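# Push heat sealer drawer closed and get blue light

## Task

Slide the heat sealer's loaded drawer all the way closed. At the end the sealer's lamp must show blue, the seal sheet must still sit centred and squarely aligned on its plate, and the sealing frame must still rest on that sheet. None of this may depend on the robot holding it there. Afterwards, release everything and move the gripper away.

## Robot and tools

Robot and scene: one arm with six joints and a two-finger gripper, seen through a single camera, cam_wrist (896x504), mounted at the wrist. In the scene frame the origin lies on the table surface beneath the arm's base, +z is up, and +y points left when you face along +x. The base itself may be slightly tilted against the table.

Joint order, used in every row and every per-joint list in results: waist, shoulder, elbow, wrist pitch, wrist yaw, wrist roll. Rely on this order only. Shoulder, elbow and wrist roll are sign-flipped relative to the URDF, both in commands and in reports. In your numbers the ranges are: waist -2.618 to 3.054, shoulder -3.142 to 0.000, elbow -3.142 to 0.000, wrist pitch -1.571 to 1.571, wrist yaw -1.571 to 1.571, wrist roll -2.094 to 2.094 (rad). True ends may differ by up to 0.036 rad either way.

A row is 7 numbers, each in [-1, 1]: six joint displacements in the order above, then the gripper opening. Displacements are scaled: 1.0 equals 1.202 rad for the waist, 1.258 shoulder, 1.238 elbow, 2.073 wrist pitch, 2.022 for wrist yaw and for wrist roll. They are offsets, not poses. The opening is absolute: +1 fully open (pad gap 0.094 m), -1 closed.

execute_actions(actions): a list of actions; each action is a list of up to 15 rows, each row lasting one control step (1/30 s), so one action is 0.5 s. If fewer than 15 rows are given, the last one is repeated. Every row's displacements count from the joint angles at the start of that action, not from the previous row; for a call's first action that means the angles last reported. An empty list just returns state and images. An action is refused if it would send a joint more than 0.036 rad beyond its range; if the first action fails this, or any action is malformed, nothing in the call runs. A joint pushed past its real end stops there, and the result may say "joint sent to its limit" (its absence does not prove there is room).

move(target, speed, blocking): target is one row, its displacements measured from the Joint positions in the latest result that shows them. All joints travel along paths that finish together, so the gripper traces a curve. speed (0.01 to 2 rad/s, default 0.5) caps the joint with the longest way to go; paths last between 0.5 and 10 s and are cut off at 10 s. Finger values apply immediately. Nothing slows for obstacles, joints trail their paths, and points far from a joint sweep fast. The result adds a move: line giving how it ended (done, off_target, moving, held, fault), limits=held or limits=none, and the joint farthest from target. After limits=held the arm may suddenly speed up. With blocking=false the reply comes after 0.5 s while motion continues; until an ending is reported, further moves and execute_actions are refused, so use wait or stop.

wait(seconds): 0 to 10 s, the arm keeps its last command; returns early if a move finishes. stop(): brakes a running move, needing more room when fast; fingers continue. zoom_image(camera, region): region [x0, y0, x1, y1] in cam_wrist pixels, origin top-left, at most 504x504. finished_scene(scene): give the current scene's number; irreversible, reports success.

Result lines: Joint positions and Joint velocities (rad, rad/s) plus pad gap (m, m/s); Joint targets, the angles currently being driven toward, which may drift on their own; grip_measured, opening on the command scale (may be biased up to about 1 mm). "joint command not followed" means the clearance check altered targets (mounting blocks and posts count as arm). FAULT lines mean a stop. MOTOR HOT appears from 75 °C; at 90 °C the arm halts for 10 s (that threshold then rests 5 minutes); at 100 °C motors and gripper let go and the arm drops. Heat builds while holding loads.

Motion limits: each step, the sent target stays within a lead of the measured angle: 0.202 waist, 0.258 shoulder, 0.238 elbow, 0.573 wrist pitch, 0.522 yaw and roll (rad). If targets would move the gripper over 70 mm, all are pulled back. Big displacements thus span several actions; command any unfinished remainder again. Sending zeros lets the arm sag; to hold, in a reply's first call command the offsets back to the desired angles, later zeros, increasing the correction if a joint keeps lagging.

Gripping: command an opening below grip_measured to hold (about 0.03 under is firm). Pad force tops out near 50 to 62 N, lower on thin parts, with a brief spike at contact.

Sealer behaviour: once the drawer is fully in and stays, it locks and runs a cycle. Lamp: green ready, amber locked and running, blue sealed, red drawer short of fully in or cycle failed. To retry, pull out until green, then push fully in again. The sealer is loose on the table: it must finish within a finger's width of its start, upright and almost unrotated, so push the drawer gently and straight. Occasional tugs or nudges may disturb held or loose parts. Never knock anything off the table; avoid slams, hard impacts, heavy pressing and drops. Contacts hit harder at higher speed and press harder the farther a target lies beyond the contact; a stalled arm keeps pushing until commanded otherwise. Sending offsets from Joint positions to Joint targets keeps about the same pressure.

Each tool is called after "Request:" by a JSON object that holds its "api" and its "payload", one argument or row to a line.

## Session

Request:
{"api": "execute_actions", "payload": {
  "actions": []
}}

Scene clock: 0.00 s.
grip_measured=+1.000
Joint names: [waist, shoulder, elbow, wrist pitch, wrist yaw, wrist roll]
Joint positions: [-2.198 -2.007 -1.507 -1.023 -0.993 -1.178  0.094]
Joint velocities: [ 0.007  0.027 -0.022 -0.022  0.022 -0.007  0.   ]
Joint targets: [-2.216 -2.002 -1.511 -1.024 -0.988 -1.178]

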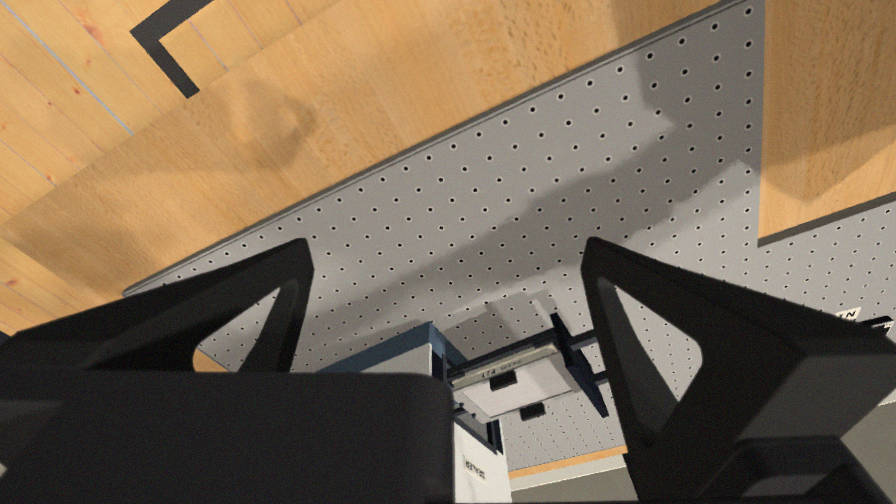

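Request:
{"api": "zoom_image", "payload": {
  "camera": "cam_wrist",
  "region": [400, 280, 640, 504]
}}

Request:
{"api": "zoom_image", "payload": {
  "camera": "cam_wrist",
  "region": [520, 0, 800, 280]
}}

Request:
{"api": "zoom_image", "payload": {
  "camera": "cam_wrist",
  "region": [300, 80, 580, 360]
}}

Region (400, 280, 640, 504) of cam_wrist's 896x504 image, scaled by 2.100, with more detail than that image has; it fills the top 470 rows of this view, and the rest is white.

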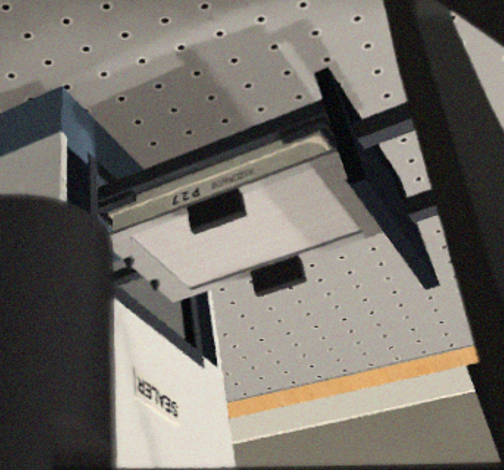

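Region (520, 0, 800, 280) of cam_wrist's 896x504 image, scaled by 1.800, with more detail than that image has.

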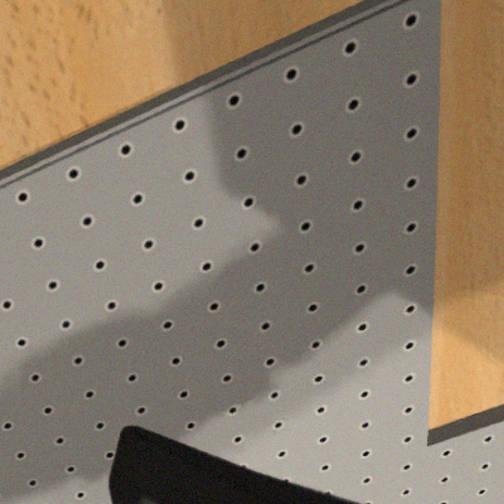

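Region (300, 80, 580, 360) of cam_wrist's 896x504 image, scaled by 1.800, with more detail than that image has.

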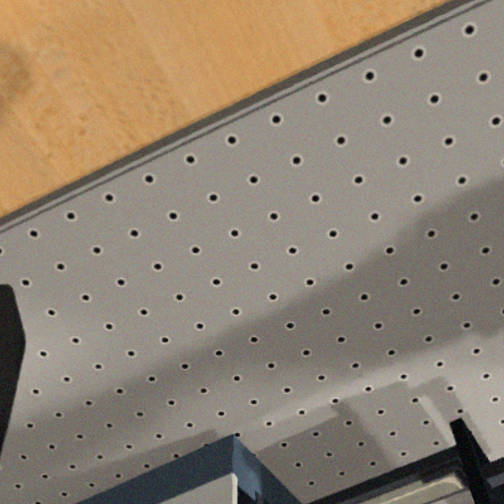

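Request:
{"api": "move", "payload": {
  "target": [0.4975, 0.975, 0.978, 0.661, 0.4105, 0.384, -1],
  "speed": 0.9
}}

Request:
{"api": "move", "payload": {
  "target": [0.381, 0, 0, 0, 0, 0, -1],
  "speed": 0.6
}}

Scene clock: 81.33 s.
grip_measured=-0.992
Joint names: [waist, shoulder, elbow, wrist pitch, wrist yaw, wrist roll]
Joint positions: [-1.607 -0.801 -0.311  0.337 -0.181 -0.405  0.   ]
Joint velocities: [-0.012  0.012  0.027  0.007  0.022  0.095  0.001]
Joint targets: [-1.600 -0.780 -0.297 0.347 -0.163 -0.401]
move: done; limits=none; farthest joint: the shoulder, 0.020 radians from its target (1.226 radians at the start)

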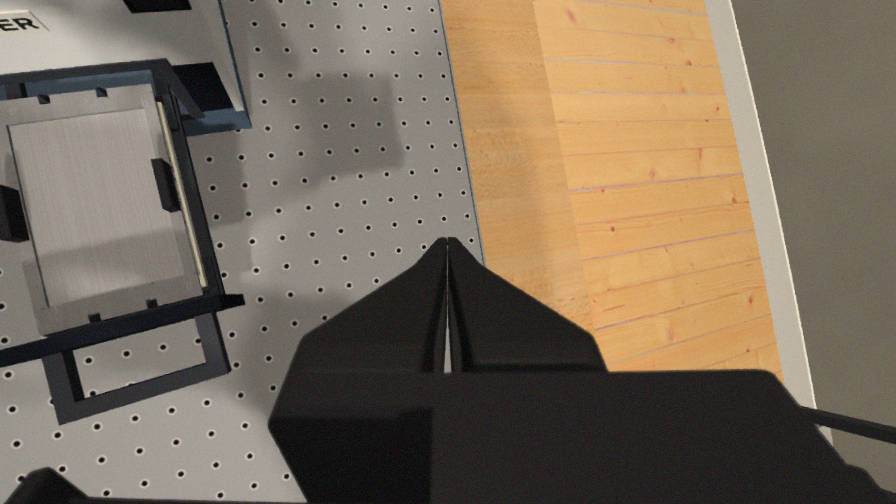

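Scene clock: 82.50 s.
grip_measured=-0.992
Joint names: [waist, shoulder, elbow, wrist pitch, wrist yaw, wrist roll]
Joint positions: [-1.156 -0.801 -0.311  0.337 -0.186 -0.405  0.   ]
Joint velocities: [-0.007 -0.002 -0.007  0.022  0.066  0.022 -0.001]
Joint targets: [-1.149 -0.801 -0.311 0.337 -0.181 -0.405]
move: done; limits=none; farthest joint: the waist, 0.007 radians from its target (0.458 radians at the start)

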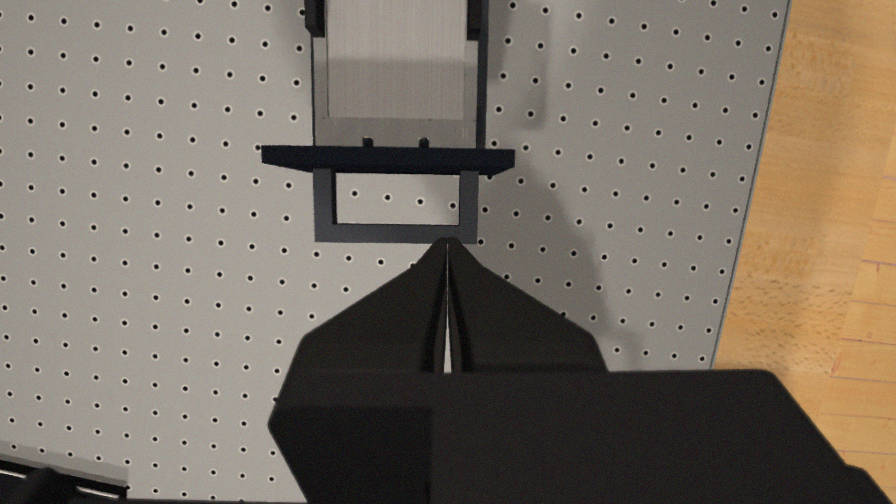

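Request:
{"api": "zoom_image", "payload": {
  "camera": "cam_wrist",
  "region": [250, 90, 530, 270]
}}

Request:
{"api": "zoom_image", "payload": {
  "camera": "cam_wrist",
  "region": [480, 0, 800, 370]
}}

Request:
{"api": "zoom_image", "payload": {
  "camera": "cam_wrist",
  "region": [0, 0, 330, 480]
}}

Region (250, 90, 530, 270) of cam_wrist's 896x504 image, scaled by 1.800, with more detail than that image has; it fills the top 324 rows of this view, and the rest is white.

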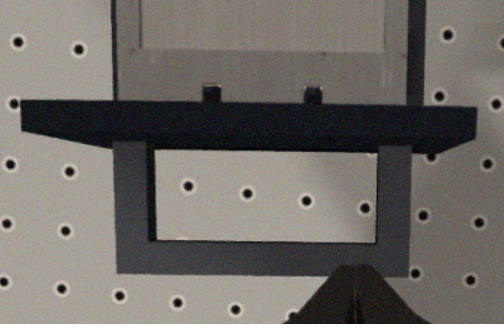

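Region (480, 0, 800, 370) of cam_wrist's 896x504 image, scaled by 1.362, with more detail than that image has; it fills the left 436 columns of this view, and the rest is white.

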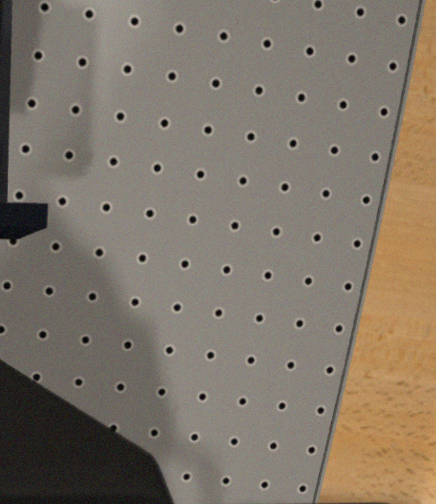

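Region (0, 0, 330, 480) of cam_wrist's 896x504 image, scaled by 1.050, with more detail than that image has; it fills the left 346 columns of this view, and the rest is white.

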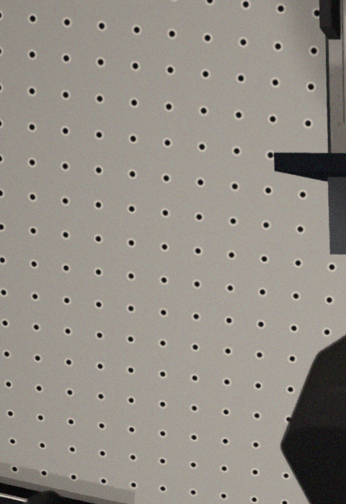

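Request:
{"api": "move", "payload": {
  "target": [0.1664, -0.335, -0.0521, 0.2161, 0.1123, -0.0297, -1],
  "speed": 0.45
}}

Scene clock: 129.63 s.
grip_measured=-0.992
Joint names: [waist, shoulder, elbow, wrist pitch, wrist yaw, wrist roll]
Joint positions: [-0.965 -1.21  -0.354  0.774  0.026 -0.46   0.   ]
Joint velocities: [-0.012 -0.007  0.012 -0.022  0.007  0.007 -0.001]
Joint targets: [-0.957 -1.222 -0.375 0.785 0.041 -0.465]
move: off_target; limits=none; farthest joint: the elbow, 0.022 radians from its target (0.065 radians at the start)

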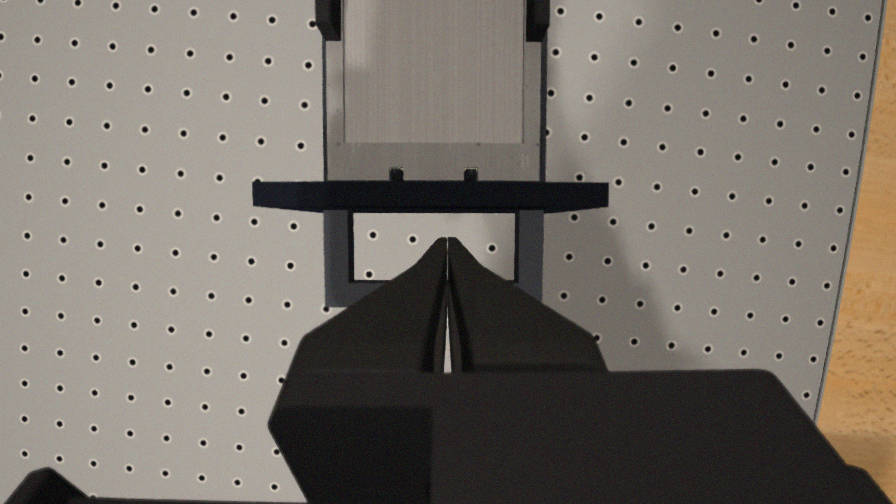

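Request:
{"api": "move", "payload": {
  "target": [-0.0408, -0.2436, -0.2081, 0.1698, 0.0435, 0.009, -1],
  "speed": 0.17
}}

Scene clock: 144.90 s.
grip_measured=-0.992
Joint names: [waist, shoulder, elbow, wrist pitch, wrist yaw, wrist roll]
Joint positions: [-0.997 -1.505 -0.59   1.107  0.097 -0.447  0.   ]
Joint velocities: [ 0.012  0.007  0.007  0.007 -0.051  0.081  0.001]
Joint targets: [-1.014 -1.517 -0.612 1.126 0.115 -0.442]
move: off_target; limits=none; farthest joint: the elbow, 0.022 radians from its target (0.258 radians at the start)

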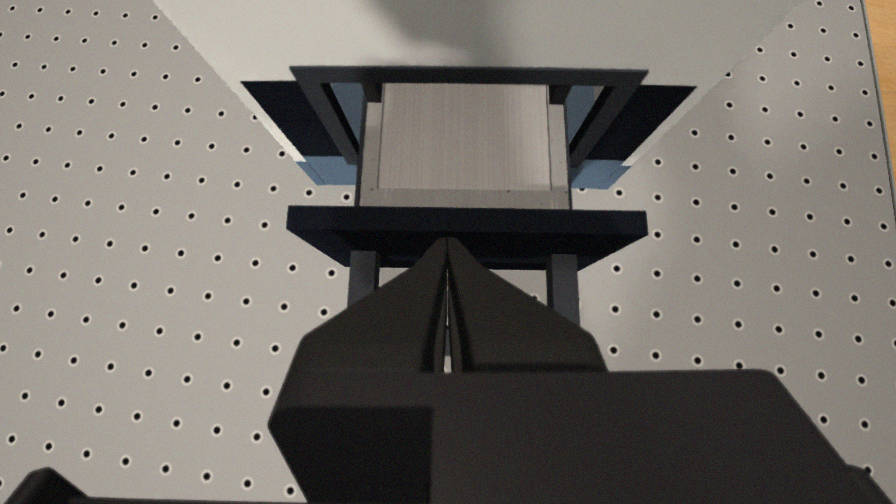

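Request:
{"api": "move", "payload": {
  "target": [-0.0262, -0.1576, -0.1248, 0.1032, 0.0393, 0.0109, -1],
  "speed": 0.17
}}

Scene clock: 155.33 s.
grip_measured=-0.992
Joint names: [waist, shoulder, elbow, wrist pitch, wrist yaw, wrist roll]
Joint positions: [-1.009 -1.692 -0.723  1.303  0.158 -0.431  0.   ]
Joint velocities: [-0.012  0.002  0.012 -0.022 -0.022 -0.022 -0.   ]
Joint targets: [-1.028 -1.704 -0.744 1.321 0.177 -0.425]
move: off_target; limits=none; farthest joint: the elbow, 0.022 radians from its target (0.155 radians at the start)

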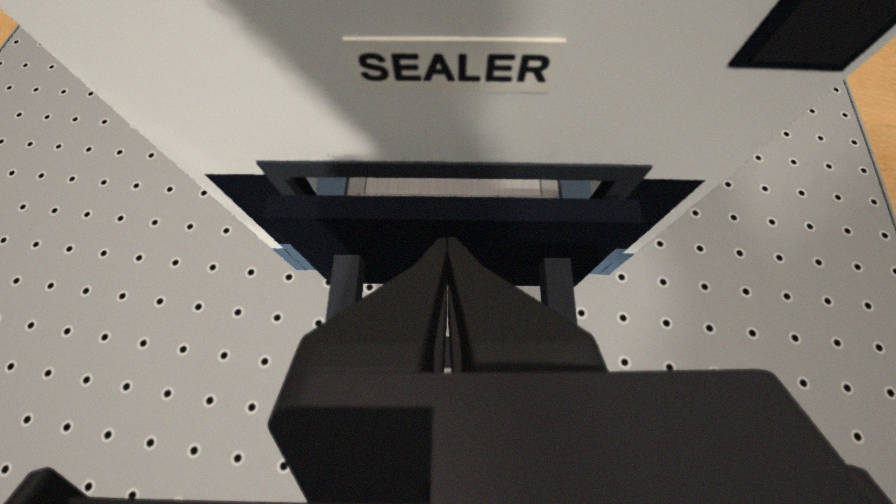

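Request:
{"api": "move", "payload": {
  "target": [-0.0241, -0.0298, -0.0557, 0.0087, 0.0094, 0.003, -1],
  "speed": 0.06
}}

Scene clock: 162.47 s.
grip_measured=-0.992
Joint names: [waist, shoulder, elbow, wrist pitch, wrist yaw, wrist roll]
Joint positions: [-1.015 -1.717 -0.762  1.308  0.159 -0.43   0.   ]
Joint velocities: [ 0.012  0.007  0.012 -0.007  0.051  0.037 -0.   ]
Joint targets: [-1.038 -1.730 -0.792 1.320 0.177 -0.425]
move: off_target; limits=none; farthest joint: the elbow, 0.030 radians from its target (0.069 radians at the start)

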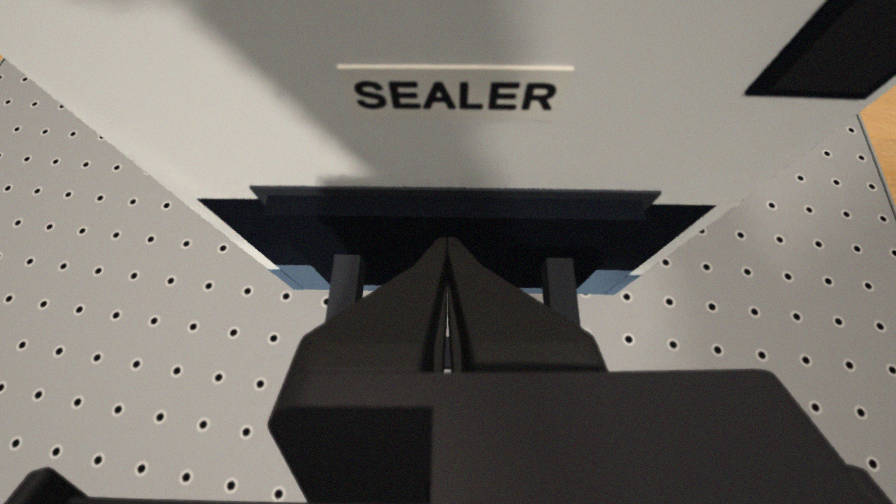

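Request:
{"api": "execute_actions", "payload": {
  "actions": [
    [[-0.0195,-0.0105,-0.026,0.006,0.009,0.0025,-1],[-0.02,-0.011,-0.028,0.006,0.009,0.0025,-1],[-0.0205,-0.0115,-0.03,0.006,0.009,0.0025,-1],[-0.021,-0.012,-0.032,0.006,0.009,0.0025,-1],[-0.0215,-0.0125,-0.034,0.006,0.009,0.0025,-1]]
  ]
}}

Scene clock: 166.90 s.
grip_measured=-0.992
Joint names: [waist, shoulder, elbow, wrist pitch, wrist yaw, wrist roll]
Joint positions: [-1.015 -1.717 -0.764  1.308  0.16  -0.43   0.   ]
Joint velocities: [ 0.007 -0.002  0.007 -0.007 -0.007  0.007 -0.001]
Joint targets: [-1.041 -1.733 -0.805 1.320 0.177 -0.425]

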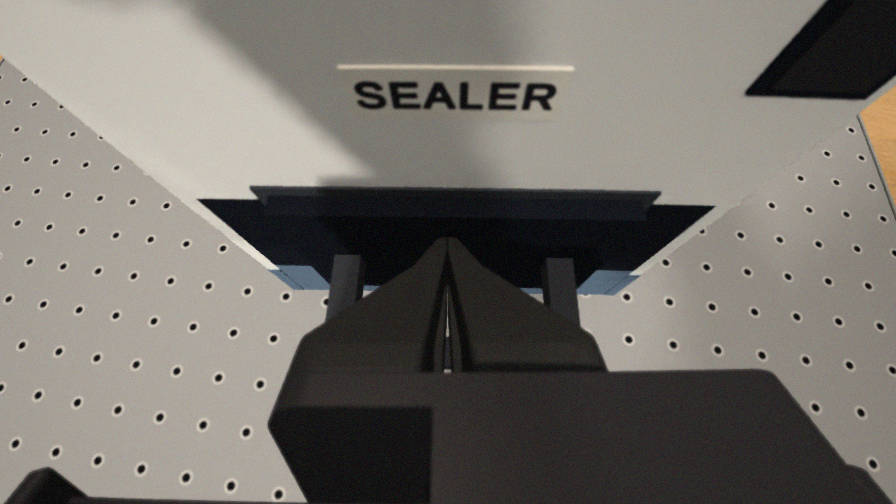

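Request:
{"api": "move", "payload": {
  "target": [0, 0.46, 0.425, 0.045, 0, 0, -1],
  "speed": 0.5
}}

Scene clock: 183.60 s.
grip_measured=-0.992
Joint names: [waist, shoulder, elbow, wrist pitch, wrist yaw, wrist roll]
Joint positions: [-1.015 -1.156 -0.255  1.393  0.159 -0.43   0.   ]
Joint velocities: [ 0.002  0.007  0.012 -0.007  0.007 -0.007 -0.002]
Joint targets: [-1.015 -1.139 -0.238 1.402 0.159 -0.430]
move: done; limits=none; farthest joint: the shoulder, 0.018 radians from its target (0.579 radians at the start)

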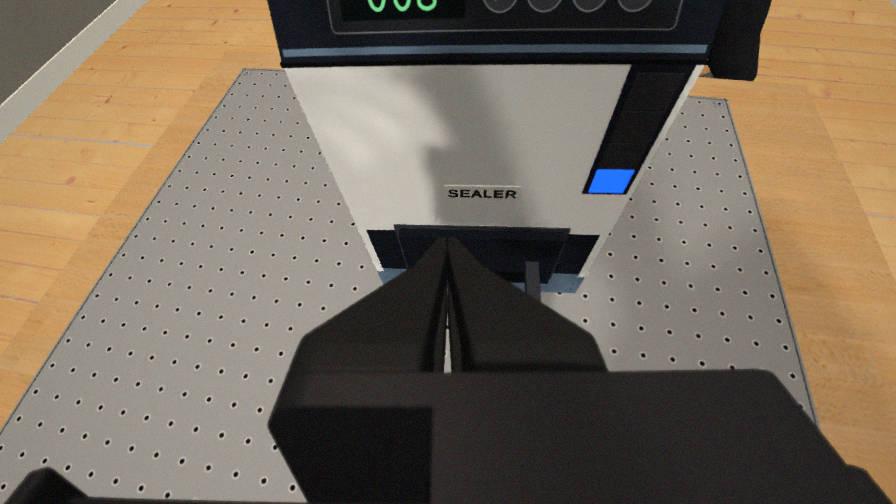

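Request:
{"api": "move", "payload": {
  "target": [0.45, 0, 0, 0, 0, 0, -1],
  "speed": 0.7
}}

Scene clock: 187.57 s.
grip_measured=-0.992
Joint names: [waist, shoulder, elbow, wrist pitch, wrist yaw, wrist roll]
Joint positions: [-0.486 -1.156 -0.255  1.393  0.158 -0.43   0.   ]
Joint velocities: [-0.007  0.012 -0.002  0.066 -0.022  0.081  0.001]
Joint targets: [-0.474 -1.156 -0.255 1.393 0.159 -0.430]
move: done; limits=none; farthest joint: the waist, 0.012 radians from its target (0.541 radians at the start)

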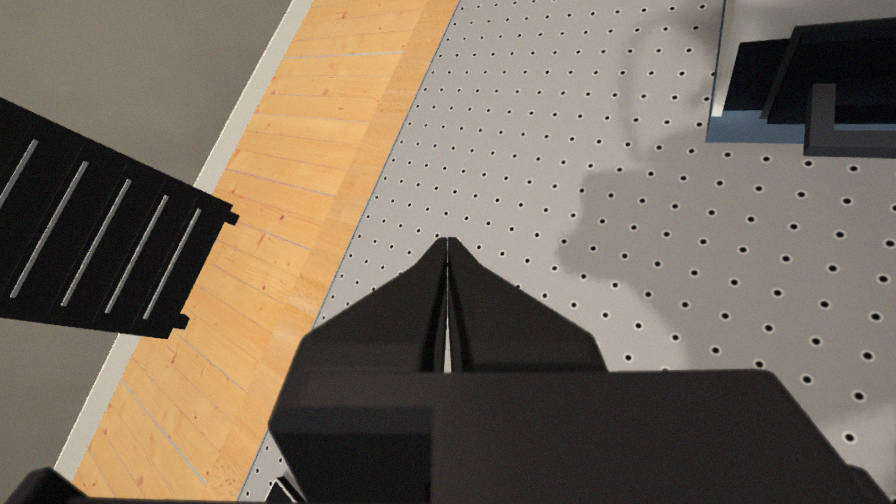

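Request:
{"api": "finished_scene", "payload": {
  "scene": 2
}}

The scene is finished: the task was done.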